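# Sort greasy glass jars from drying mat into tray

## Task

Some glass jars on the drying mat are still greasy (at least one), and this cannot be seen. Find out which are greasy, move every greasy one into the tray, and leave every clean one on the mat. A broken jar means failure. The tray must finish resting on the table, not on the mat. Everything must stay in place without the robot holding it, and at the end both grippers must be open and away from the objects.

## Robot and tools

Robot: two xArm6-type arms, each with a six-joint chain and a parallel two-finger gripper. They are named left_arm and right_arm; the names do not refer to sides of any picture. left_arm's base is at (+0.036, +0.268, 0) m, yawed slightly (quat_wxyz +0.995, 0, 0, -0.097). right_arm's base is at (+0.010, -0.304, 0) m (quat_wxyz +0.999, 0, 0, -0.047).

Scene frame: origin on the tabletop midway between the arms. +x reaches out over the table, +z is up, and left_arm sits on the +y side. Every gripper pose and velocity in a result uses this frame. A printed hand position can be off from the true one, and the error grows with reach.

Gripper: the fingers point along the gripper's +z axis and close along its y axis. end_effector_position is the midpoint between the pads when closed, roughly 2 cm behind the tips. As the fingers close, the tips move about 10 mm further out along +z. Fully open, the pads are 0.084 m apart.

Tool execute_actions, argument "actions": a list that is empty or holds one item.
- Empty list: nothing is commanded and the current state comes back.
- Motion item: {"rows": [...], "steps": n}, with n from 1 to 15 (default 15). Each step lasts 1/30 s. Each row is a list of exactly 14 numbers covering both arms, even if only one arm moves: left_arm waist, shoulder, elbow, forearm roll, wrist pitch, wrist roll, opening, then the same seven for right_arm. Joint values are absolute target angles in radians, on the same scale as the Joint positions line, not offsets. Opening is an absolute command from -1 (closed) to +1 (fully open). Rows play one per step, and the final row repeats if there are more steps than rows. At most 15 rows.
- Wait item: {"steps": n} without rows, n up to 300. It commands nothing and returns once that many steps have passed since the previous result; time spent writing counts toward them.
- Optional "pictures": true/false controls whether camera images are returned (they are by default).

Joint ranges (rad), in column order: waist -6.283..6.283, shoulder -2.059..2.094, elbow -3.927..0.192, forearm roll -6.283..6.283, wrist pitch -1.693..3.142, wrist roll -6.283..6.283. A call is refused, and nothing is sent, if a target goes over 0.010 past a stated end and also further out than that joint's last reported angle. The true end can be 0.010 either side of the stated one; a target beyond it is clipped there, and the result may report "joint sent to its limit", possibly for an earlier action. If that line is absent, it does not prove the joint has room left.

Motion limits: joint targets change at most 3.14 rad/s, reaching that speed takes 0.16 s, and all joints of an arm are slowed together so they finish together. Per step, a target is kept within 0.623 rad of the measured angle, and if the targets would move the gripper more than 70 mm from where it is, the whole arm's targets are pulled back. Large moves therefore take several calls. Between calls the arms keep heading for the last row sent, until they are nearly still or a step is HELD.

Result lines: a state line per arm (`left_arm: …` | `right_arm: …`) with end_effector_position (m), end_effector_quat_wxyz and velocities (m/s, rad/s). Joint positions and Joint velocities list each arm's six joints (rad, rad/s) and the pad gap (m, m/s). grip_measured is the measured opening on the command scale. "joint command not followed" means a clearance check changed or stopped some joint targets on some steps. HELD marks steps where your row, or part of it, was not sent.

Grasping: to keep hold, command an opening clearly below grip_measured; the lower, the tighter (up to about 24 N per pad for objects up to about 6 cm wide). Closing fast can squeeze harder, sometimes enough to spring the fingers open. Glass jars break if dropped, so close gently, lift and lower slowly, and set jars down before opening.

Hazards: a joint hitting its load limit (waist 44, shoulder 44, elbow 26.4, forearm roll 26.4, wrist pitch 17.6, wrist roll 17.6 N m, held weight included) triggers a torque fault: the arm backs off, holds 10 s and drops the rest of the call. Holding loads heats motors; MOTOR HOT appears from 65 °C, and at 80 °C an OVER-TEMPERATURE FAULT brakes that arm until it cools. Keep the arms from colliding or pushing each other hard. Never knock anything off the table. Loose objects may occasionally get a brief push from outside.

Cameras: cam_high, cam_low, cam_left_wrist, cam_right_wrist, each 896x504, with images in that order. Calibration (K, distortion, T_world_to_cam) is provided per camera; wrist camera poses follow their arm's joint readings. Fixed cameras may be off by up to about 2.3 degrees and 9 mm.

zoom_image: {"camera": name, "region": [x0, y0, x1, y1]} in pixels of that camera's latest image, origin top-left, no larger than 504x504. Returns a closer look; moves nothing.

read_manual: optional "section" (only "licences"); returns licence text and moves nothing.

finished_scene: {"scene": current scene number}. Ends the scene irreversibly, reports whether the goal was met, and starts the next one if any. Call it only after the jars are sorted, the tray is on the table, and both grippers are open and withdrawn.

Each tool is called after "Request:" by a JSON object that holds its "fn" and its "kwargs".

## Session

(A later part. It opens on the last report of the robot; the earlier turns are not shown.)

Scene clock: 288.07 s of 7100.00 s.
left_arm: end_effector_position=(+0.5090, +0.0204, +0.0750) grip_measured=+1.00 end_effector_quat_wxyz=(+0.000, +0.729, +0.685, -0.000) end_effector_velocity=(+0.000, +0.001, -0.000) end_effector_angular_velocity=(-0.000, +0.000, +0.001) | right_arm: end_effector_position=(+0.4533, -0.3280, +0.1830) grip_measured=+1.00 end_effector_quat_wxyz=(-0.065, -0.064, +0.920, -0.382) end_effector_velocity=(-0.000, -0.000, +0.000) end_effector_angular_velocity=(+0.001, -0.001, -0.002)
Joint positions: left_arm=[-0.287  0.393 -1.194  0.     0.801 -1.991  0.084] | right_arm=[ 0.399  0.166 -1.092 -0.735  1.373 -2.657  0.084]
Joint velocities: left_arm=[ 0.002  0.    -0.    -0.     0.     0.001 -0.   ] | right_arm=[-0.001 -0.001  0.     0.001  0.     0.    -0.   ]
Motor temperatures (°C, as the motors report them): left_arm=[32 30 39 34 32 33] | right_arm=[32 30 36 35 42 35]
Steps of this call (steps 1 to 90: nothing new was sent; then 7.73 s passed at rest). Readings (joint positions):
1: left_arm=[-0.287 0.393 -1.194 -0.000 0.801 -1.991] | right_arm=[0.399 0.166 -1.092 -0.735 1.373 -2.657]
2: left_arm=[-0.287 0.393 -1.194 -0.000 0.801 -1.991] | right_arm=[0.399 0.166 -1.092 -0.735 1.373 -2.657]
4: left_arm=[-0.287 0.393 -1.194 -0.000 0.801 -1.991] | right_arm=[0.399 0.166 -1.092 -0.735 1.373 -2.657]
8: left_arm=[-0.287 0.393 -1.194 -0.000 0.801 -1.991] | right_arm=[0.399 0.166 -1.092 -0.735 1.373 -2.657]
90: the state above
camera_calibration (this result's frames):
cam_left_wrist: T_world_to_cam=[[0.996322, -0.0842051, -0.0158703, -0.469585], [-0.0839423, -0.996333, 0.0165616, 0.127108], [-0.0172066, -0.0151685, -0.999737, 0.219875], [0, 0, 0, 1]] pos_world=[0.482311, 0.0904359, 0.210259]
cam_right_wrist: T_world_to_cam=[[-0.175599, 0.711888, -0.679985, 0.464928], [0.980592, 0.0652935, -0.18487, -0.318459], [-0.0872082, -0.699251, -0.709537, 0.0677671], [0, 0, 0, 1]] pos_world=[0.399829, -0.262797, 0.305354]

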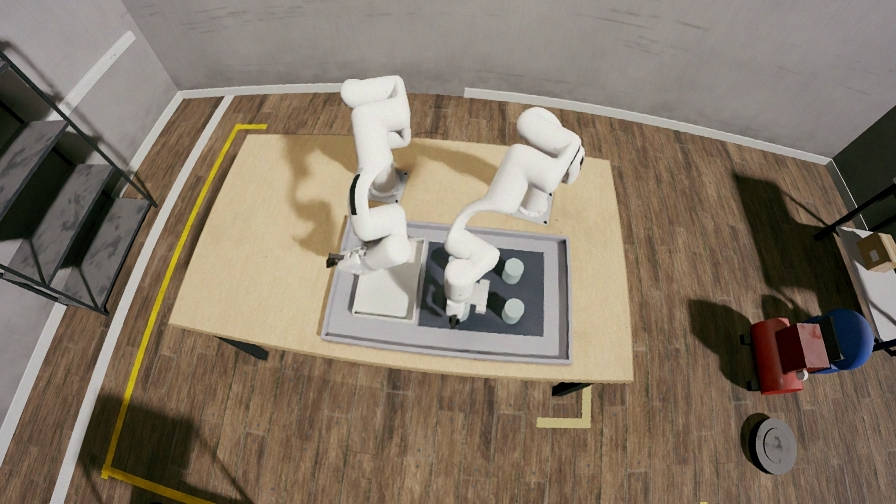

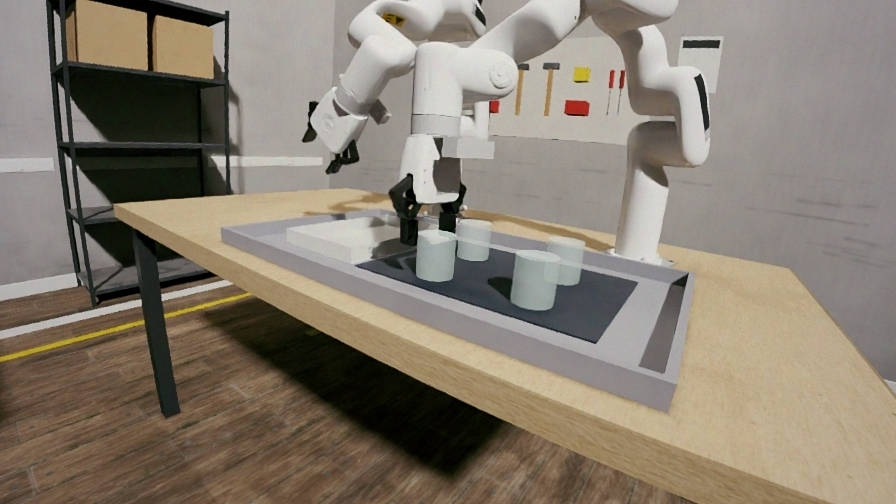

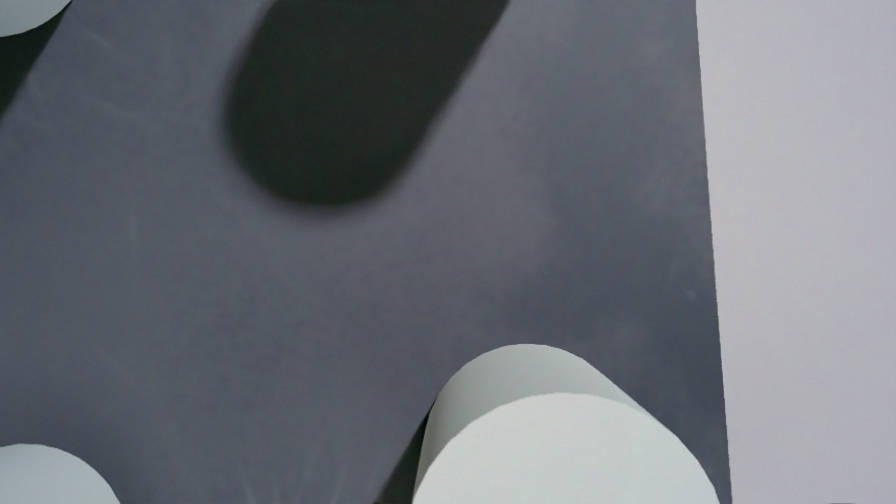

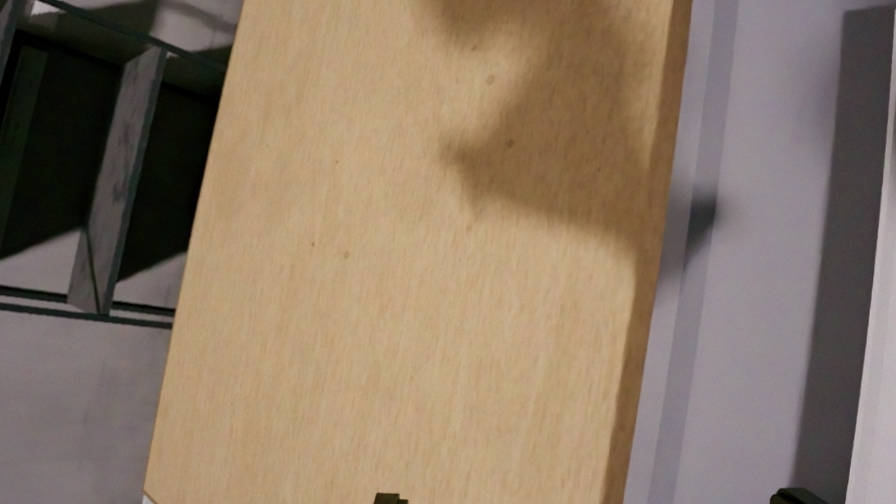

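Request:
{"fn": "execute_actions", "kwargs": {"actions": [{"rows": [[-0.287,0.234,-1.1415,0,0.9076,-1.991,1, 0.399,0.166,-1.092,-0.735,1.373,-2.657,1]], "steps": 15}], "pictures": false}}

Request:
{"fn": "execute_actions", "kwargs": {"actions": [{"rows": [[0.0385,0.085,-0.945,0,0.861,-1.666,1, 0.399,0.166,-1.092,-0.735,1.373,-2.657,1]], "steps": 15}], "pictures": false}}

Request:
{"fn": "execute_actions", "kwargs": {"actions": [{"steps": 20}]}}

Scene clock: 301.17 s of 7100.00 s.
left_arm: end_effector_position=(+0.4881, +0.0313, +0.1283) grip_measured=+1.00 end_effector_quat_wxyz=(-0.002, +0.729, +0.685, -0.001) end_effector_velocity=(+0.004, -0.002, +0.009) end_effector_angular_velocity=(-0.008, -0.016, -0.001) | right_arm: end_effector_position=(+0.4533, -0.3280, +0.1830) grip_measured=+1.00 end_effector_quat_wxyz=(-0.065, -0.064, +0.920, -0.382) end_effector_velocity=(+0.000, -0.000, +0.000) end_effector_angular_velocity=(-0.000, -0.001, -0.000)
Joint positions: left_arm=[-0.287  0.236 -1.14   0.     0.907 -1.991  0.084] | right_arm=[ 0.399  0.166 -1.092 -0.735  1.373 -2.657  0.084]
Joint velocities: left_arm=[-0.001 -0.011 -0.01  -0.     0.003  0.     0.   ] | right_arm=[-0.    -0.     0.    -0.     0.     0.001  0.   ]
Motor temperatures (°C, as the motors report them): left_arm=[32 30 39 34 32 33] | right_arm=[32 30 36 35 42 35]
Steps of this call (steps 1 to 90: nothing new was sent; then 9.60 s passed at rest; steps 91 to 105: all 15 steps of this action). Readings (joint positions):
91: left_arm=[-0.287 0.393 -1.194 0.000 0.801 -1.991] | right_arm=[0.399 0.166 -1.092 -0.735 1.373 -2.657]
92: left_arm=[-0.287 0.389 -1.192 0.000 0.805 -1.991] | right_arm=[0.399 0.166 -1.092 -0.735 1.373 -2.657]
94: left_arm=[-0.287 0.346 -1.171 0.000 0.839 -1.991] | right_arm=[0.399 0.166 -1.092 -0.735 1.373 -2.657]
98: left_arm=[-0.287 0.244 -1.153 -0.000 0.894 -1.991] | right_arm=[0.399 0.166 -1.092 -0.735 1.373 -2.657]
105: the state above

Scene clock: 301.67 s of 7100.00 s.
left_arm: end_effector_position=(+0.4945, +0.1884, +0.1299) grip_measured=+1.00 end_effector_quat_wxyz=(-0.001, +0.727, +0.686, -0.000) end_effector_velocity=(-0.017, +0.115, -0.001) end_effector_angular_velocity=(-0.001, -0.003, -0.016) | right_arm: end_effector_position=(+0.4533, -0.3280, +0.1830) grip_measured=+1.00 end_effector_quat_wxyz=(-0.065, -0.064, +0.920, -0.382) end_effector_velocity=(+0.000, +0.000, +0.001) end_effector_angular_velocity=(+0.002, -0.001, -0.000)
Joint positions: left_arm=[ 0.023  0.093 -0.955  0.     0.864 -1.685  0.084] | right_arm=[ 0.399  0.166 -1.092 -0.735  1.373 -2.657  0.084]
Joint velocities: left_arm=[ 0.238 -0.115  0.149 -0.001 -0.037  0.254 -0.   ] | right_arm=[-0.001 -0.002  0.     0.001 -0.001 -0.001  0.   ]
Motor temperatures (°C, as the motors report them): left_arm=[32 30 39 34 32 33] | right_arm=[32 30 36 35 42 35]
Steps of this call (steps 1 to 15: all 15 steps of this action). Readings (joint positions):
1: left_arm=[-0.287 0.236 -1.140 0.000 0.907 -1.991] | right_arm=[0.399 0.166 -1.092 -0.735 1.373 -2.657]
2: left_arm=[-0.283 0.234 -1.138 -0.000 0.906 -1.985] | right_arm=[0.399 0.166 -1.092 -0.735 1.373 -2.657]
4: left_arm=[-0.241 0.213 -1.111 -0.000 0.900 -1.940] | right_arm=[0.399 0.166 -1.092 -0.735 1.373 -2.657]
8: left_arm=[-0.130 0.164 -1.047 0.000 0.885 -1.835] | right_arm=[0.399 0.166 -1.092 -0.735 1.373 -2.657]
15: the state above

Scene clock: 302.33 s of 7100.00 s.
left_arm: end_effector_position=(+0.4932, +0.1958, +0.1296) grip_measured=+1.00 end_effector_quat_wxyz=(-0.000, +0.728, +0.685, -0.000) end_effector_velocity=(+0.000, +0.001, -0.000) end_effector_angular_velocity=(+0.000, +0.000, +0.002) | right_arm: end_effector_position=(+0.4533, -0.3280, +0.1830) grip_measured=+1.00 end_effector_quat_wxyz=(-0.065, -0.064, +0.920, -0.382) end_effector_velocity=(+0.000, +0.001, +0.001) end_effector_angular_velocity=(+0.001, -0.003, -0.001)
Joint positions: left_arm=[ 0.038  0.085 -0.945 -0.     0.861 -1.666  0.084] | right_arm=[ 0.399  0.166 -1.092 -0.735  1.373 -2.657  0.084]
Joint velocities: left_arm=[ 0.002 -0.     0.     0.     0.    -0.    -0.   ] | right_arm=[ 0.001 -0.001 -0.001  0.001  0.     0.002  0.   ]
Motor temperatures (°C, as the motors report them): left_arm=[32 30 39 34 32 33] | right_arm=[32 30 36 35 42 35]
Steps of this call (steps 1 to 20: the robot went on to your last target). Readings (joint positions):
1: left_arm=[0.029 0.090 -0.951 0.000 0.863 -1.678] | right_arm=[0.399 0.166 -1.092 -0.735 1.373 -2.657]
2: left_arm=[0.032 0.088 -0.949 0.000 0.862 -1.674] | right_arm=[0.399 0.166 -1.092 -0.735 1.373 -2.657]
4: left_arm=[0.035 0.086 -0.947 -0.000 0.861 -1.669] | right_arm=[0.399 0.166 -1.092 -0.735 1.373 -2.657]
8: left_arm=[0.037 0.086 -0.946 -0.000 0.861 -1.667] | right_arm=[0.399 0.166 -1.092 -0.735 1.373 -2.657]
20: the state above
camera_calibration (this result's frames):
cam_left_wrist: T_world_to_cam=[[0.996345, -0.0837347, -0.0168855, -0.438202], [-0.0834578, -0.996375, 0.0164899, 0.29945], [-0.0182051, -0.0150204, -0.999721, 0.277309], [0, 0, 0, 1]] pos_world=[0.466641, 0.265837, 0.264894]
cam_right_wrist: T_world_to_cam=[[-0.175599, 0.711888, -0.679985, 0.464928], [0.980591, 0.0652937, -0.18487, -0.318459], [-0.0872083, -0.699251, -0.709537, 0.067767], [0, 0, 0, 1]] pos_world=[0.399829, -0.262798, 0.305354]

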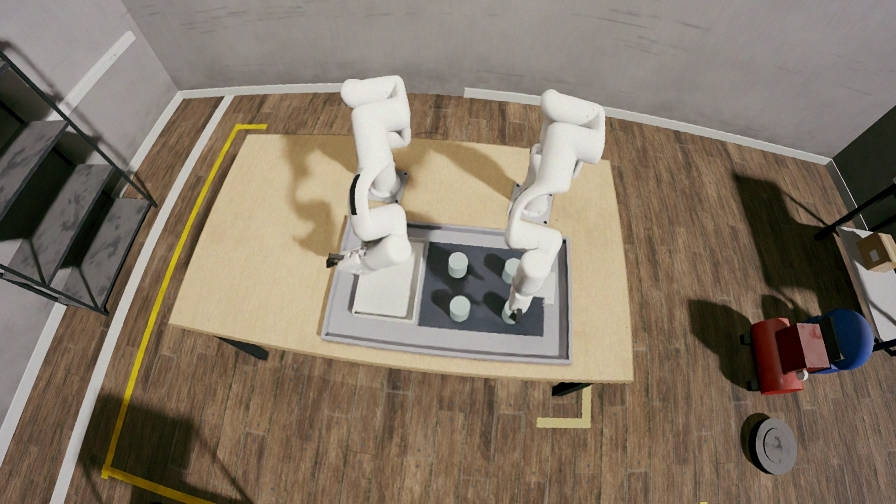

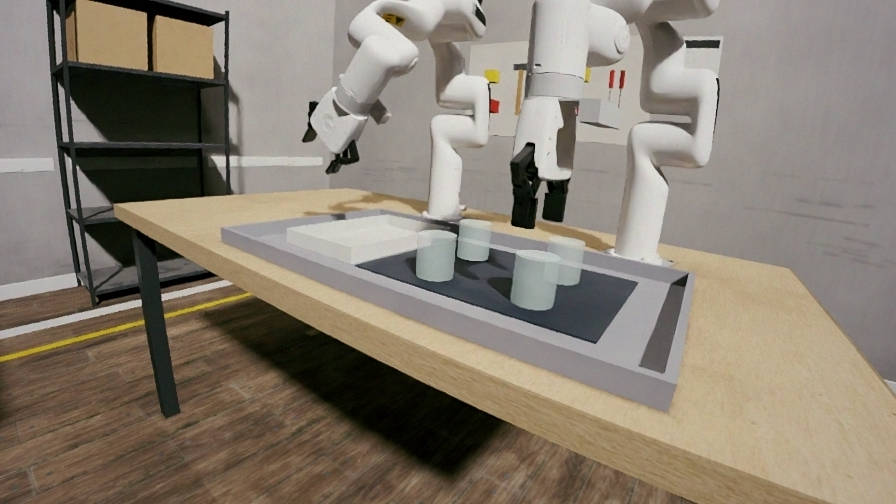

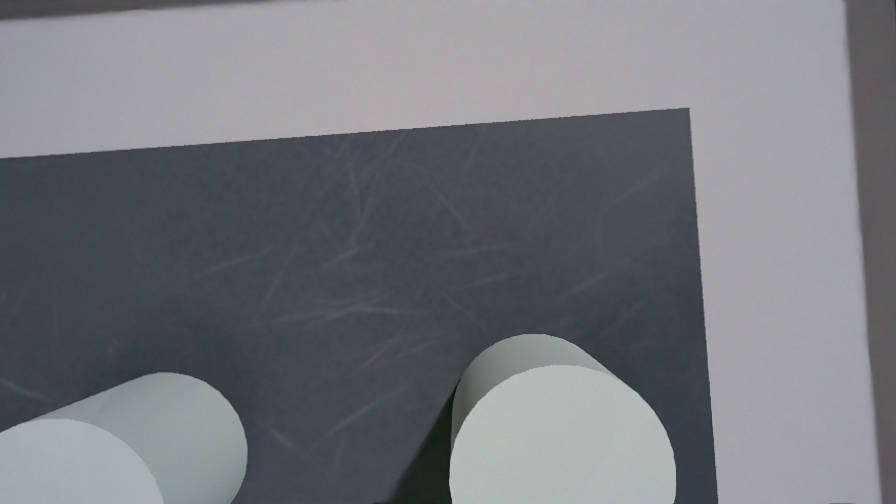

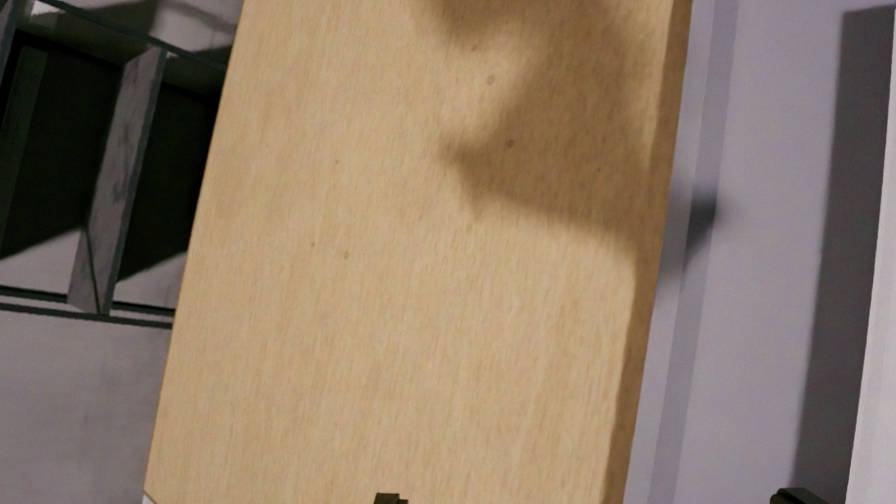

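Request:
{"fn": "execute_actions", "kwargs": {"actions": [{"rows": [[0.0385,0.1892,-0.8969,0,0.7078,-1.666,1, 0.399,0.166,-1.092,-0.735,1.373,-2.657,1]], "steps": 15}], "pictures": false}}

Request:
{"fn": "execute_actions", "kwargs": {"actions": [{"rows": [[0.0376,0.1821,-0.8873,0,0.7053,-1.666,1, 0.399,0.166,-1.092,-0.735,1.373,-2.657,1],[0.0367,0.175,-0.8777,0,0.7028,-1.666,1, 0.399,0.166,-1.092,-0.735,1.373,-2.657,1],[0.0359,0.1679,-0.8681,0,0.7003,-1.666,1, 0.399,0.166,-1.092,-0.735,1.373,-2.657,1],[0.035,0.1608,-0.8585,0,0.6977,-1.666,1, 0.399,0.166,-1.092,-0.735,1.373,-2.657,1],[0.0341,0.1537,-0.8489,0,0.6952,-1.666,1, 0.399,0.166,-1.092,-0.735,1.373,-2.657,1],[0.0332,0.1466,-0.8393,0,0.6927,-1.666,1, 0.399,0.166,-1.092,-0.735,1.373,-2.657,1],[0.0324,0.1395,-0.8297,0,0.6902,-1.666,1, 0.399,0.166,-1.092,-0.735,1.373,-2.657,1],[0.0315,0.1324,-0.8201,0,0.6877,-1.666,1, 0.399,0.166,-1.092,-0.735,1.373,-2.657,1]], "steps": 15}]}}

Scene clock: 309.17 s of 7100.00 s.
left_arm: end_effector_position=(+0.4944, +0.1957, +0.0763) grip_measured=+1.00 end_effector_quat_wxyz=(+0.001, +0.728, +0.685, +0.001) end_effector_velocity=(-0.005, +0.000, -0.007) end_effector_angular_velocity=(+0.002, +0.013, -0.001) | right_arm: end_effector_position=(+0.4533, -0.3280, +0.1830) grip_measured=+1.00 end_effector_quat_wxyz=(-0.065, -0.064, +0.920, -0.382) end_effector_velocity=(+0.000, +0.000, +0.000) end_effector_angular_velocity=(+0.001, -0.001, +0.001)
Joint positions: left_arm=[ 0.039  0.188 -0.898 -0.     0.708 -1.666  0.084] | right_arm=[ 0.399  0.166 -1.092 -0.735  1.373 -2.657  0.084]
Joint velocities: left_arm=[-0.001  0.007  0.012  0.    -0.006 -0.001 -0.   ] | right_arm=[ 0.    -0.001 -0.     0.    -0.    -0.001  0.   ]
Motor temperatures (°C, as the motors report them): left_arm=[32 30 39 34 32 33] | right_arm=[32 30 36 35 42 35]
Steps of this call (steps 1 to 15: the robot went on to your last target; steps 16 to 90: nothing new was sent; then 3.33 s passed at rest; steps 91 to 105: all 15 steps of this action). Readings (joint positions):
91: left_arm=[0.039 0.085 -0.945 -0.000 0.861 -1.666] | right_arm=[0.399 0.166 -1.092 -0.735 1.373 -2.657]
92: left_arm=[0.039 0.088 -0.944 -0.000 0.855 -1.666] | right_arm=[0.399 0.166 -1.092 -0.735 1.373 -2.657]
94: left_arm=[0.039 0.116 -0.934 -0.000 0.805 -1.666] | right_arm=[0.399 0.166 -1.092 -0.735 1.373 -2.657]
98: left_arm=[0.038 0.184 -0.895 0.000 0.726 -1.666] | right_arm=[0.399 0.166 -1.092 -0.735 1.373 -2.657]
105: the state above

Scene clock: 309.67 s of 7100.00 s.
left_arm: end_effector_position=(+0.4741, +0.1958, +0.0751) grip_measured=+1.00 end_effector_quat_wxyz=(+0.000, +0.731, +0.683, +0.000) end_effector_velocity=(-0.006, +0.000, -0.000) end_effector_angular_velocity=(-0.000, -0.002, -0.002) | right_arm: end_effector_position=(+0.4533, -0.3280, +0.1830) grip_measured=+1.00 end_effector_quat_wxyz=(-0.065, -0.064, +0.920, -0.382) end_effector_velocity=(+0.000, -0.000, +0.000) end_effector_angular_velocity=(-0.000, -0.002, -0.001)
Joint positions: left_arm=[ 0.032  0.134 -0.822  0.     0.688 -1.666  0.084] | right_arm=[ 0.399  0.166 -1.092 -0.735  1.373 -2.657  0.084]
Joint velocities: left_arm=[-0.002 -0.018  0.025  0.    -0.01  -0.     0.   ] | right_arm=[-0.    -0.    -0.    -0.     0.     0.002 -0.   ]
Motor temperatures (°C, as the motors report them): left_arm=[32 30 39 34 32 33] | right_arm=[32 30 36 35 42 35]
Steps of this call (steps 1 to 15: all 15 steps of this action). Readings (joint positions):
1: left_arm=[0.039 0.188 -0.898 -0.000 0.708 -1.666] | right_arm=[0.399 0.166 -1.092 -0.735 1.373 -2.657]
2: left_arm=[0.038 0.187 -0.896 -0.000 0.708 -1.666] | right_arm=[0.399 0.166 -1.092 -0.735 1.373 -2.657]
4: left_arm=[0.038 0.182 -0.888 -0.000 0.705 -1.666] | right_arm=[0.399 0.166 -1.092 -0.735 1.373 -2.657]
8: left_arm=[0.035 0.159 -0.856 -0.000 0.697 -1.666] | right_arm=[0.399 0.166 -1.092 -0.735 1.373 -2.657]
15: the state above
camera_calibration (this result's frames):
cam_left_wrist: T_world_to_cam=[[0.995782, -0.0904035, -0.0156902, -0.41862], [-0.0901432, -0.995791, 0.0165735, 0.301814], [-0.0171224, -0.0150892, -0.99974, 0.22196], [0, 0, 0, 1]] pos_world=[0.447861, 0.266048, 0.210332]
cam_right_wrist: T_world_to_cam=[[-0.175598, 0.711888, -0.679985, 0.464928], [0.980592, 0.0652933, -0.18487, -0.318459], [-0.0872082, -0.699251, -0.709537, 0.0677671], [0, 0, 0, 1]] pos_world=[0.399829, -0.262798, 0.305354]

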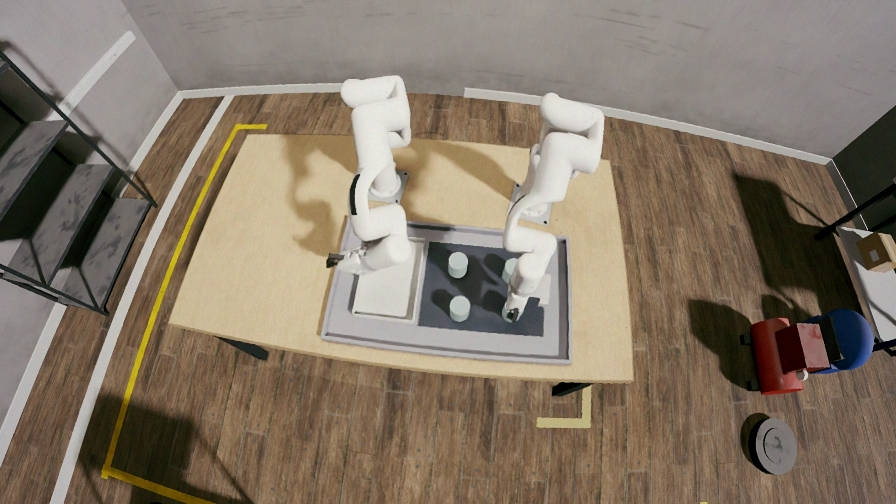

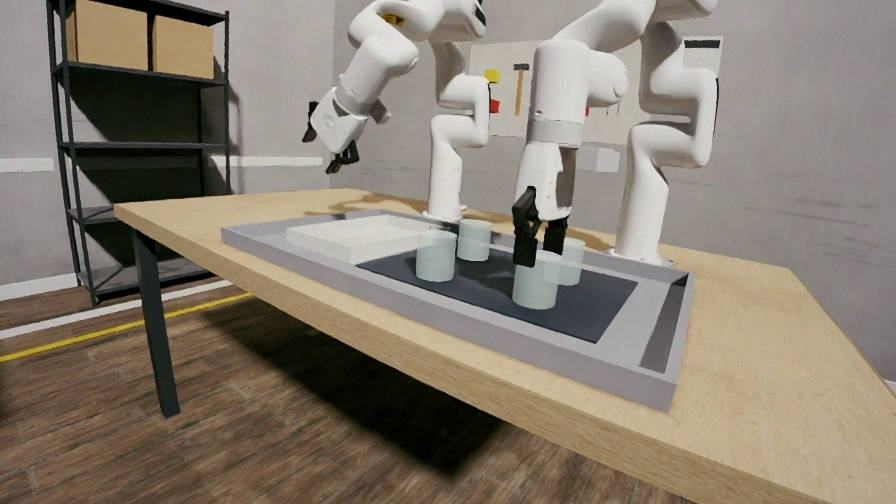

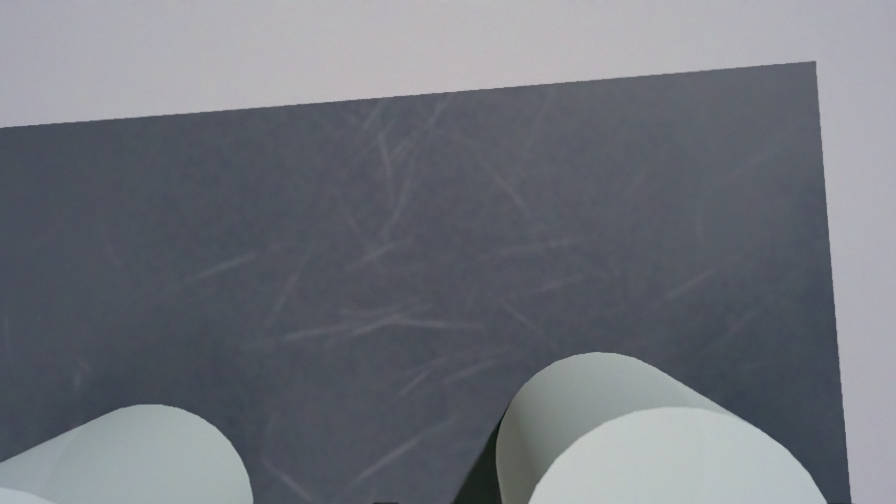

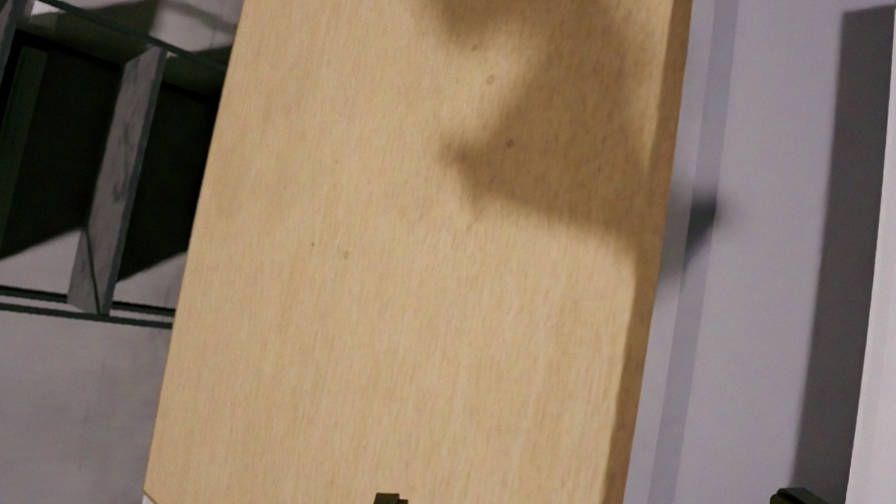

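Request:
{"fn": "execute_actions", "kwargs": {"actions": [{"rows": [[0.0336,0.1494,-0.8431,0,0.6937,-1.666,1, 0.399,0.166,-1.092,-0.735,1.373,-2.657,1]], "steps": 12}], "pictures": false}}

Request:
{"fn": "execute_actions", "kwargs": {"actions": [{"rows": [[0.0336,0.2321,-0.8277,0,0.5956,-1.666,1, 0.399,0.166,-1.092,-0.735,1.373,-2.657,1]], "steps": 15}], "pictures": false}}

Request:
{"fn": "execute_actions", "kwargs": {"actions": [{"steps": 10}], "pictures": false}}

Request:
{"fn": "execute_actions", "kwargs": {"actions": [{"rows": [[0.0242,0.166,-0.7332,0,0.5672,-1.666,1, 0.399,0.166,-1.092,-0.735,1.373,-2.657,1]], "steps": 15}]}}

Scene clock: 340.50 s of 7100.00 s.
left_arm: end_effector_position=(+0.4794, +0.1958, +0.0751) grip_measured=+1.00 end_effector_quat_wxyz=(-0.000, +0.730, +0.683, -0.000) end_effector_velocity=(+0.001, -0.000, +0.001) end_effector_angular_velocity=(-0.000, -0.001, +0.001) | right_arm: end_effector_position=(+0.4533, -0.3280, +0.1830) grip_measured=+1.00 end_effector_quat_wxyz=(-0.065, -0.064, +0.920, -0.382) end_effector_velocity=(+0.000, +0.000, -0.000) end_effector_angular_velocity=(-0.000, +0.001, +0.001)
Joint positions: left_arm=[ 0.034  0.149 -0.843 -0.     0.694 -1.666  0.084] | right_arm=[ 0.399  0.166 -1.092 -0.735  1.373 -2.657  0.084]
Joint velocities: left_arm=[ 0.     0.001 -0.004 -0.     0.001 -0.001 -0.   ] | right_arm=[ 0.     0.001 -0.    -0.    -0.    -0.001  0.   ]
Motor temperatures (°C, as the motors report them): left_arm=[32 30 39 34 32 33] | right_arm=[32 30 36 35 42 35]
Steps of this call (steps 1 to 15: the robot went on to your last target; steps 16 to 90: nothing new was sent; then 27.43 s passed at rest; steps 91 to 102: all 12 steps of this action). Readings (joint positions):
91: left_arm=[0.032 0.132 -0.820 0.000 0.688 -1.666] | right_arm=[0.399 0.166 -1.092 -0.735 1.373 -2.657]
92: left_arm=[0.032 0.134 -0.823 0.000 0.689 -1.666] | right_arm=[0.399 0.166 -1.092 -0.735 1.373 -2.657]
94: left_arm=[0.033 0.142 -0.832 -0.000 0.691 -1.666] | right_arm=[0.399 0.166 -1.092 -0.735 1.373 -2.657]
98: left_arm=[0.033 0.148 -0.841 -0.000 0.693 -1.666] | right_arm=[0.399 0.166 -1.092 -0.735 1.373 -2.657]
102: the state above

Scene clock: 341.00 s of 7100.00 s.
left_arm: end_effector_position=(+0.4800, +0.1957, +0.0407) grip_measured=+1.00 end_effector_quat_wxyz=(+0.001, +0.730, +0.683, +0.000) end_effector_velocity=(-0.004, +0.001, -0.005) end_effector_angular_velocity=(+0.001, +0.009, +0.001) | right_arm: end_effector_position=(+0.4533, -0.3280, +0.1830) grip_measured=+1.00 end_effector_quat_wxyz=(-0.065, -0.064, +0.920, -0.382) end_effector_velocity=(+0.000, +0.000, -0.000) end_effector_angular_velocity=(-0.002, +0.001, +0.002)
Joint positions: left_arm=[ 0.034  0.231 -0.828 -0.     0.596 -1.666  0.084] | right_arm=[ 0.399  0.166 -1.092 -0.735  1.373 -2.657  0.084]
Joint velocities: left_arm=[ 0.002  0.006  0.007 -0.    -0.004  0.    -0.   ] | right_arm=[ 0.002  0.002 -0.    -0.001  0.     0.     0.   ]
Motor temperatures (°C, as the motors report them): left_arm=[32 30 39 34 32 33] | right_arm=[32 30 36 35 42 35]
Steps of this call (steps 1 to 15: all 15 steps of this action). Readings (joint positions):
1: left_arm=[0.034 0.149 -0.843 -0.000 0.693 -1.666] | right_arm=[0.399 0.166 -1.092 -0.735 1.373 -2.657]
2: left_arm=[0.034 0.152 -0.843 -0.000 0.688 -1.666] | right_arm=[0.399 0.166 -1.092 -0.735 1.373 -2.657]
4: left_arm=[0.034 0.181 -0.840 -0.000 0.650 -1.666] | right_arm=[0.399 0.166 -1.092 -0.735 1.373 -2.657]
8: left_arm=[0.034 0.228 -0.825 0.000 0.606 -1.666] | right_arm=[0.399 0.166 -1.092 -0.735 1.373 -2.657]
15: the state above

Scene clock: 341.33 s of 7100.00 s.
left_arm: end_effector_position=(+0.4796, +0.1958, +0.0401) grip_measured=+1.00 end_effector_quat_wxyz=(+0.000, +0.730, +0.683, +0.000) end_effector_velocity=(-0.000, -0.000, -0.001) end_effector_angular_velocity=(+0.000, +0.001, -0.001) | right_arm: end_effector_position=(+0.4533, -0.3280, +0.1830) grip_measured=+1.00 end_effector_quat_wxyz=(-0.065, -0.064, +0.920, -0.382) end_effector_velocity=(-0.000, +0.000, -0.001) end_effector_angular_velocity=(-0.000, +0.003, +0.001)
Joint positions: left_arm=[ 0.034  0.232 -0.828 -0.     0.596 -1.666  0.084] | right_arm=[ 0.399  0.166 -1.092 -0.735  1.373 -2.657  0.084]
Joint velocities: left_arm=[-0.     0.001  0.    -0.    -0.     0.001 -0.   ] | right_arm=[ 0.001  0.002  0.001  0.    -0.    -0.001 -0.   ]
Motor temperatures (°C, as the motors report them): left_arm=[32 30 39 34 32 33] | right_arm=[32 30 36 35 42 35]
Steps of this call (steps 1 to 10: the robot went on to your last target). Readings (joint positions):
1: left_arm=[0.034 0.231 -0.828 -0.000 0.596 -1.666] | right_arm=[0.399 0.166 -1.092 -0.735 1.373 -2.657]
2: left_arm=[0.034 0.231 -0.828 -0.000 0.596 -1.666] | right_arm=[0.399 0.166 -1.092 -0.735 1.373 -2.657]
4: left_arm=[0.034 0.232 -0.828 -0.000 0.596 -1.666] | right_arm=[0.399 0.166 -1.092 -0.735 1.373 -2.657]
8: left_arm=[0.034 0.232 -0.828 -0.000 0.596 -1.666] | right_arm=[0.399 0.166 -1.092 -0.735 1.373 -2.657]
10: the state above

Scene clock: 341.83 s of 7100.00 s.
left_arm: end_effector_position=(+0.4548, +0.1958, +0.0401) grip_measured=+1.00 end_effector_quat_wxyz=(+0.000, +0.733, +0.680, +0.000) end_effector_velocity=(-0.002, -0.000, -0.001) end_effector_angular_velocity=(+0.000, +0.002, -0.001) | right_arm: end_effector_position=(+0.4533, -0.3280, +0.1830) grip_measured=+1.00 end_effector_quat_wxyz=(-0.065, -0.064, +0.920, -0.382) end_effector_velocity=(-0.000, -0.000, +0.000) end_effector_angular_velocity=(+0.000, -0.000, -0.001)
Joint positions: left_arm=[ 0.024  0.166 -0.734 -0.     0.567 -1.666  0.084] | right_arm=[ 0.399  0.166 -1.092 -0.735  1.373 -2.657  0.084]
Joint velocities: left_arm=[-0.001 -0.003  0.006  0.    -0.001 -0.001 -0.   ] | right_arm=[-0.    -0.001  0.     0.     0.     0.     0.   ]
Motor temperatures (°C, as the motors report them): left_arm=[32 30 39 34 32 33] | right_arm=[32 30 36 35 42 35]
Steps of this call (steps 1 to 15: all 15 steps of this action). Readings (joint positions):
1: left_arm=[0.034 0.232 -0.828 -0.000 0.596 -1.666] | right_arm=[0.399 0.166 -1.092 -0.735 1.373 -2.657]
2: left_arm=[0.033 0.229 -0.823 -0.000 0.594 -1.666] | right_arm=[0.399 0.166 -1.092 -0.735 1.373 -2.657]
4: left_arm=[0.030 0.204 -0.788 -0.000 0.583 -1.666] | right_arm=[0.399 0.166 -1.092 -0.735 1.373 -2.657]
8: left_arm=[0.025 0.171 -0.740 0.000 0.570 -1.666] | right_arm=[0.399 0.166 -1.092 -0.735 1.373 -2.657]
15: the state above
camera_calibration (this result's frames):
cam_left_wrist: T_world_to_cam=[[0.995086, -0.0977685, -0.0156271, -0.39815], [-0.097509, -0.995096, 0.0165824, 0.303855], [-0.0171717, -0.0149772, -0.99974, 0.186615], [0, 0, 0, 1]] pos_world=[0.429026, 0.266234, 0.175306]
cam_right_wrist: T_world_to_cam=[[-0.175599, 0.711888, -0.679985, 0.464928], [0.980592, 0.0652936, -0.18487, -0.318459], [-0.0872082, -0.699251, -0.709537, 0.067767], [0, 0, 0, 1]] pos_world=[0.399829, -0.262798, 0.305354]

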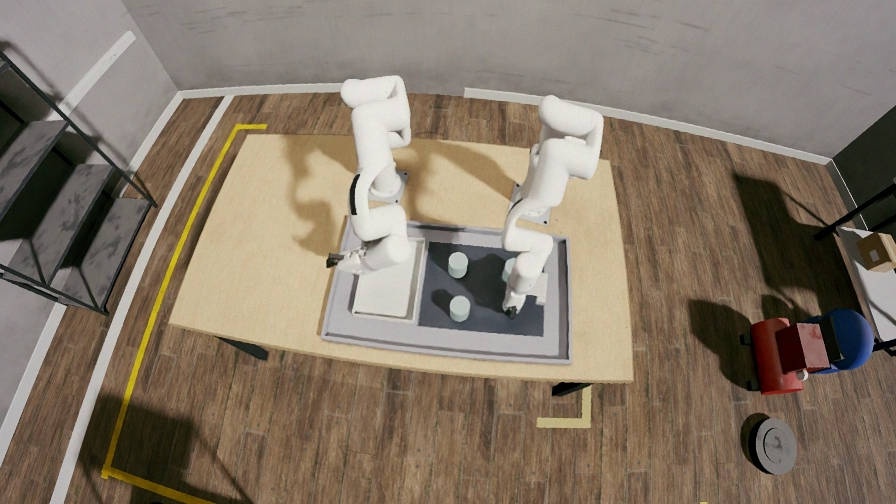

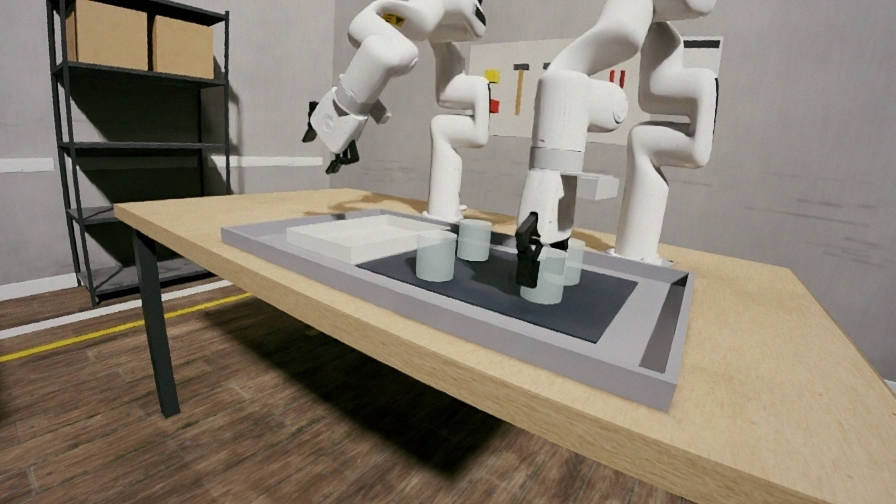

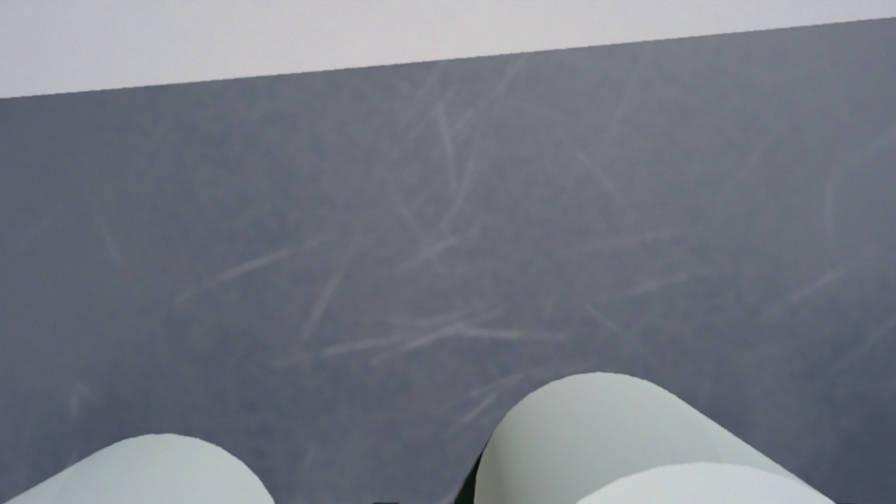

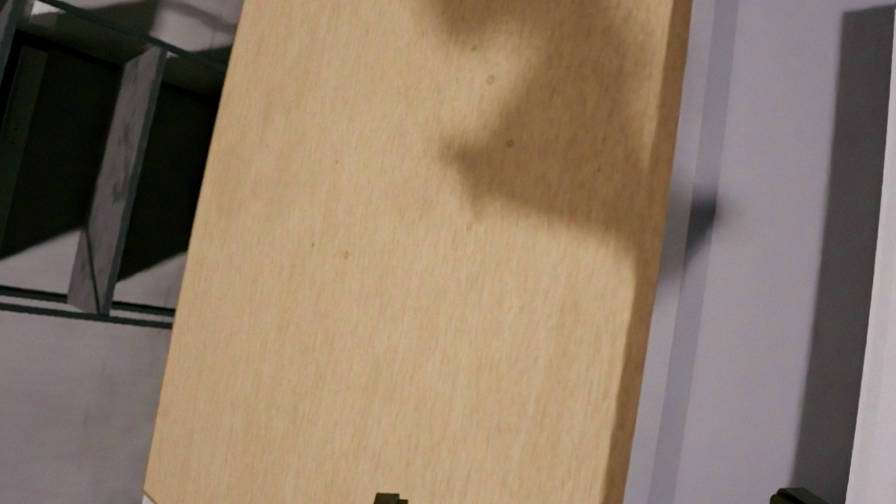

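Request:
{"fn": "execute_actions", "kwargs": {"actions": [{"rows": [[0.0242,0.166,-0.7332,0,0.5672,-1.666,0.3, 0.399,0.166,-1.092,-0.735,1.373,-2.657,1]], "steps": 15}], "pictures": false}}

Request:
{"fn": "execute_actions", "kwargs": {"actions": [{"rows": [[0.0242,0.1376,-0.7385,0,0.6008,-1.666,0.3, 0.399,0.166,-1.092,-0.735,1.373,-2.657,1]], "steps": 15}], "pictures": false}}

Request:
{"fn": "execute_actions", "kwargs": {"actions": [{"rows": [[0.0242,0.1376,-0.7385,0,0.6008,-1.666,0.43, 0.399,0.166,-1.092,-0.735,1.373,-2.657,1]], "steps": 15}]}}

Scene clock: 357.57 s of 7100.00 s.
left_arm: end_effector_position=(+0.4546, +0.1958, +0.0401) grip_measured=+0.43 end_effector_quat_wxyz=(+0.000, +0.733, +0.680, +0.000) end_effector_velocity=(+0.000, +0.001, +0.000) end_effector_angular_velocity=(-0.000, -0.000, +0.002) | right_arm: end_effector_position=(+0.4533, -0.3280, +0.1830) grip_measured=+1.00 end_effector_quat_wxyz=(-0.065, -0.064, +0.920, -0.382) end_effector_velocity=(-0.000, -0.000, +0.000) end_effector_angular_velocity=(-0.000, -0.000, +0.000)
Joint positions: left_arm=[ 0.024  0.166 -0.733  0.     0.567 -1.666  0.062] | right_arm=[ 0.399  0.166 -1.092 -0.735  1.373 -2.657  0.084]
Joint velocities: left_arm=[ 0.001 -0.001  0.    -0.     0.    -0.     0.   ] | right_arm=[-0.001 -0.001  0.001 -0.    -0.    -0.001  0.   ]
Motor temperatures (°C, as the motors report them): left_arm=[32 30 39 34 32 33] | right_arm=[32 30 36 35 42 35]
Steps of this call (steps 1 to 15: the robot went on to your last target; steps 16 to 90: nothing new was sent; then 12.23 s passed at rest; steps 91 to 105: all 15 steps of this action). Readings (joint positions):
91: left_arm=[0.024 0.166 -0.733 0.000 0.567 -1.666] | right_arm=[0.399 0.166 -1.092 -0.735 1.373 -2.657]
92: left_arm=[0.024 0.166 -0.733 -0.000 0.567 -1.666] | right_arm=[0.399 0.166 -1.092 -0.735 1.373 -2.657]
94: left_arm=[0.024 0.166 -0.733 0.000 0.567 -1.666] | right_arm=[0.399 0.166 -1.092 -0.735 1.373 -2.657]
98: left_arm=[0.024 0.166 -0.733 0.000 0.567 -1.666] | right_arm=[0.399 0.166 -1.092 -0.735 1.373 -2.657]
105: the state above

Scene clock: 358.07 s of 7100.00 s.
left_arm: end_effector_position=(+0.4548, +0.1958, +0.0511) grip_measured=+0.43 end_effector_quat_wxyz=(-0.000, +0.733, +0.680, -0.000) end_effector_velocity=(+0.001, -0.001, +0.001) end_effector_angular_velocity=(-0.000, -0.003, -0.002) | right_arm: end_effector_position=(+0.4533, -0.3280, +0.1830) grip_measured=+1.00 end_effector_quat_wxyz=(-0.065, -0.064, +0.920, -0.382) end_effector_velocity=(-0.000, -0.001, +0.000) end_effector_angular_velocity=(-0.000, -0.001, -0.002)
Joint positions: left_arm=[ 0.024  0.138 -0.738 -0.     0.601 -1.666  0.062] | right_arm=[ 0.399  0.166 -1.092 -0.735  1.373 -2.657  0.084]
Joint velocities: left_arm=[-0.002 -0.001 -0.003  0.     0.001 -0.     0.   ] | right_arm=[-0.001 -0.001  0.001  0.     0.001  0.001 -0.   ]
Motor temperatures (°C, as the motors report them): left_arm=[32 30 39 34 32 33] | right_arm=[32 30 36 35 42 35]
Steps of this call (steps 1 to 15: all 15 steps of this action). Readings (joint positions):
1: left_arm=[0.024 0.166 -0.733 0.000 0.567 -1.666] | right_arm=[0.399 0.166 -1.092 -0.735 1.373 -2.657]
2: left_arm=[0.024 0.164 -0.733 0.000 0.571 -1.666] | right_arm=[0.399 0.166 -1.092 -0.735 1.373 -2.657]
4: left_arm=[0.024 0.152 -0.734 -0.000 0.585 -1.666] | right_arm=[0.399 0.166 -1.092 -0.735 1.373 -2.657]
8: left_arm=[0.024 0.139 -0.739 -0.000 0.598 -1.666] | right_arm=[0.399 0.166 -1.092 -0.735 1.373 -2.657]
15: the state above

Scene clock: 358.57 s of 7100.00 s.
left_arm: end_effector_position=(+0.4550, +0.1958, +0.0513) grip_measured=+0.43 end_effector_quat_wxyz=(+0.000, +0.733, +0.680, +0.000) end_effector_velocity=(+0.000, +0.001, +0.000) end_effector_angular_velocity=(+0.000, -0.000, +0.002) | right_arm: end_effector_position=(+0.4533, -0.3280, +0.1830) grip_measured=+1.00 end_effector_quat_wxyz=(-0.065, -0.064, +0.920, -0.382) end_effector_velocity=(-0.000, +0.000, +0.000) end_effector_angular_velocity=(-0.000, -0.001, -0.001)
Joint positions: left_arm=[ 0.024  0.138 -0.738 -0.     0.601 -1.666  0.062] | right_arm=[ 0.399  0.166 -1.092 -0.735  1.373 -2.657  0.084]
Joint velocities: left_arm=[ 0.001 -0.    -0.     0.     0.    -0.001  0.   ] | right_arm=[ 0.    -0.001 -0.     0.     0.001  0.001 -0.   ]
Motor temperatures (°C, as the motors report them): left_arm=[32 30 39 34 32 33] | right_arm=[32 30 36 35 42 35]
Steps of this call (steps 1 to 15: all 15 steps of this action). Readings (joint positions):
1: left_arm=[0.024 0.138 -0.738 0.000 0.601 -1.666] | right_arm=[0.399 0.166 -1.092 -0.735 1.373 -2.657]
2: left_arm=[0.024 0.138 -0.738 -0.000 0.601 -1.666] | right_arm=[0.399 0.166 -1.092 -0.735 1.373 -2.657]
4: left_arm=[0.024 0.138 -0.738 -0.000 0.601 -1.666] | right_arm=[0.399 0.166 -1.092 -0.735 1.373 -2.657]
8: left_arm=[0.024 0.138 -0.738 0.000 0.601 -1.666] | right_arm=[0.399 0.166 -1.092 -0.735 1.373 -2.657]
15: the state above
camera_calibration (this result's frames):
cam_left_wrist: T_world_to_cam=[[0.995076, -0.0978468, -0.0157919, -0.398132], [-0.0975852, -0.995089, 0.0165679, 0.303657], [-0.0173355, -0.0149453, -0.999738, 0.197893], [0, 0, 0, 1]] pos_world=[0.429235, 0.266168, 0.186523]
cam_right_wrist: T_world_to_cam=[[-0.175599, 0.711888, -0.679985, 0.464928], [0.980592, 0.0652935, -0.18487, -0.318459], [-0.0872082, -0.699251, -0.709537, 0.0677671], [0, 0, 0, 1]] pos_world=[0.399829, -0.262798, 0.305354]

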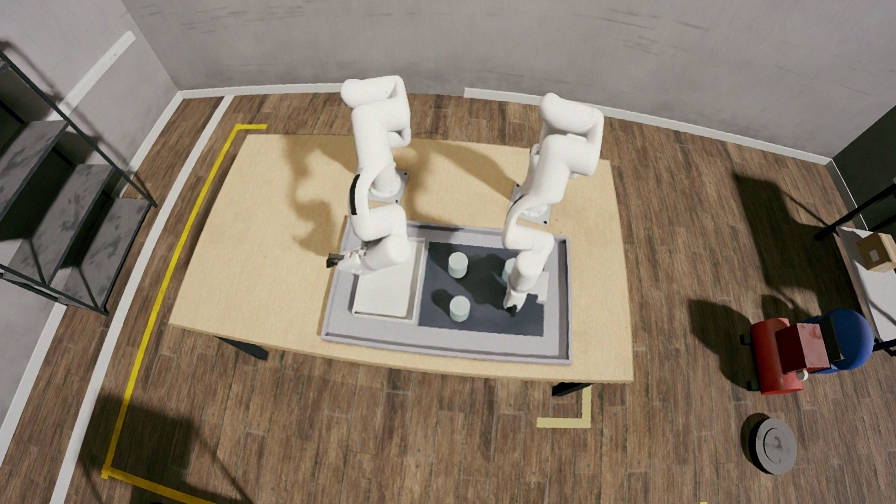

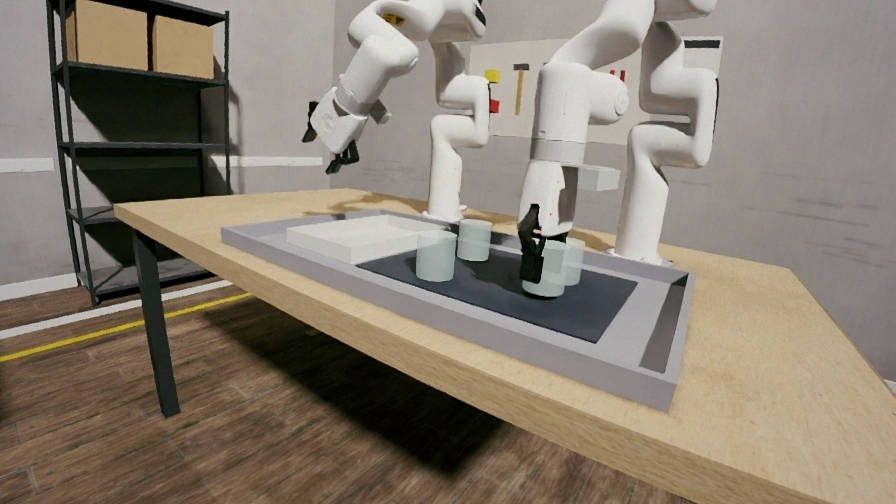

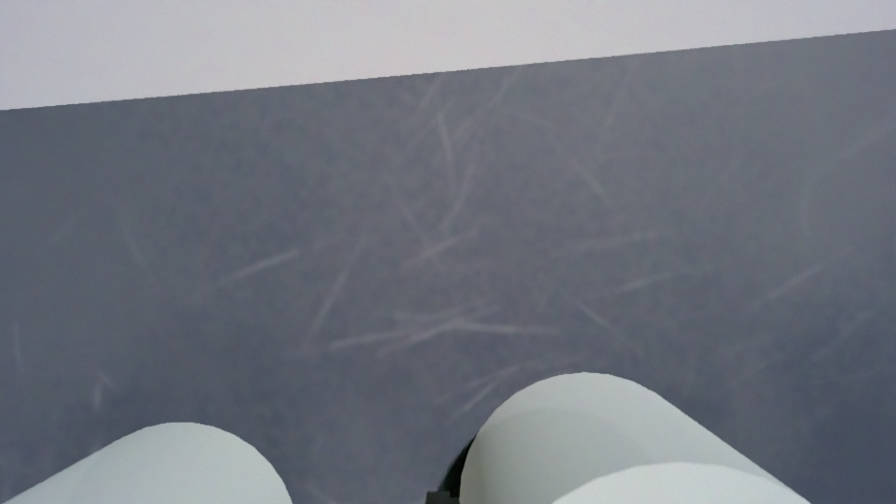

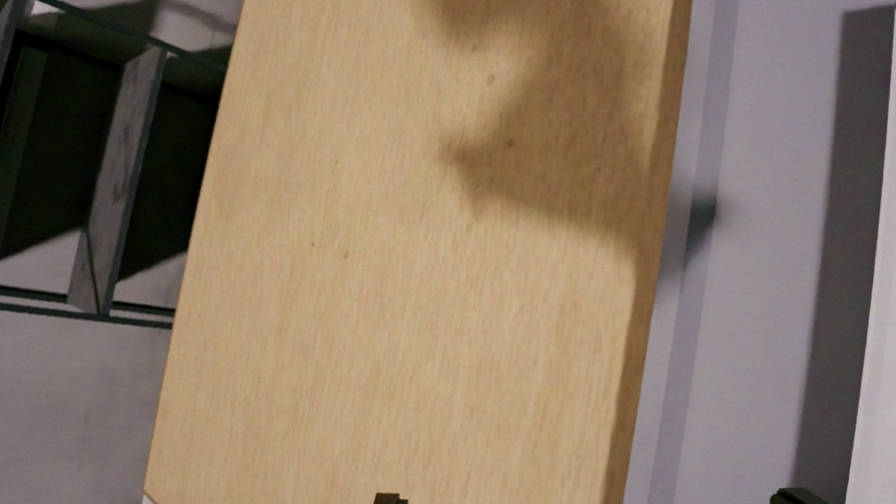

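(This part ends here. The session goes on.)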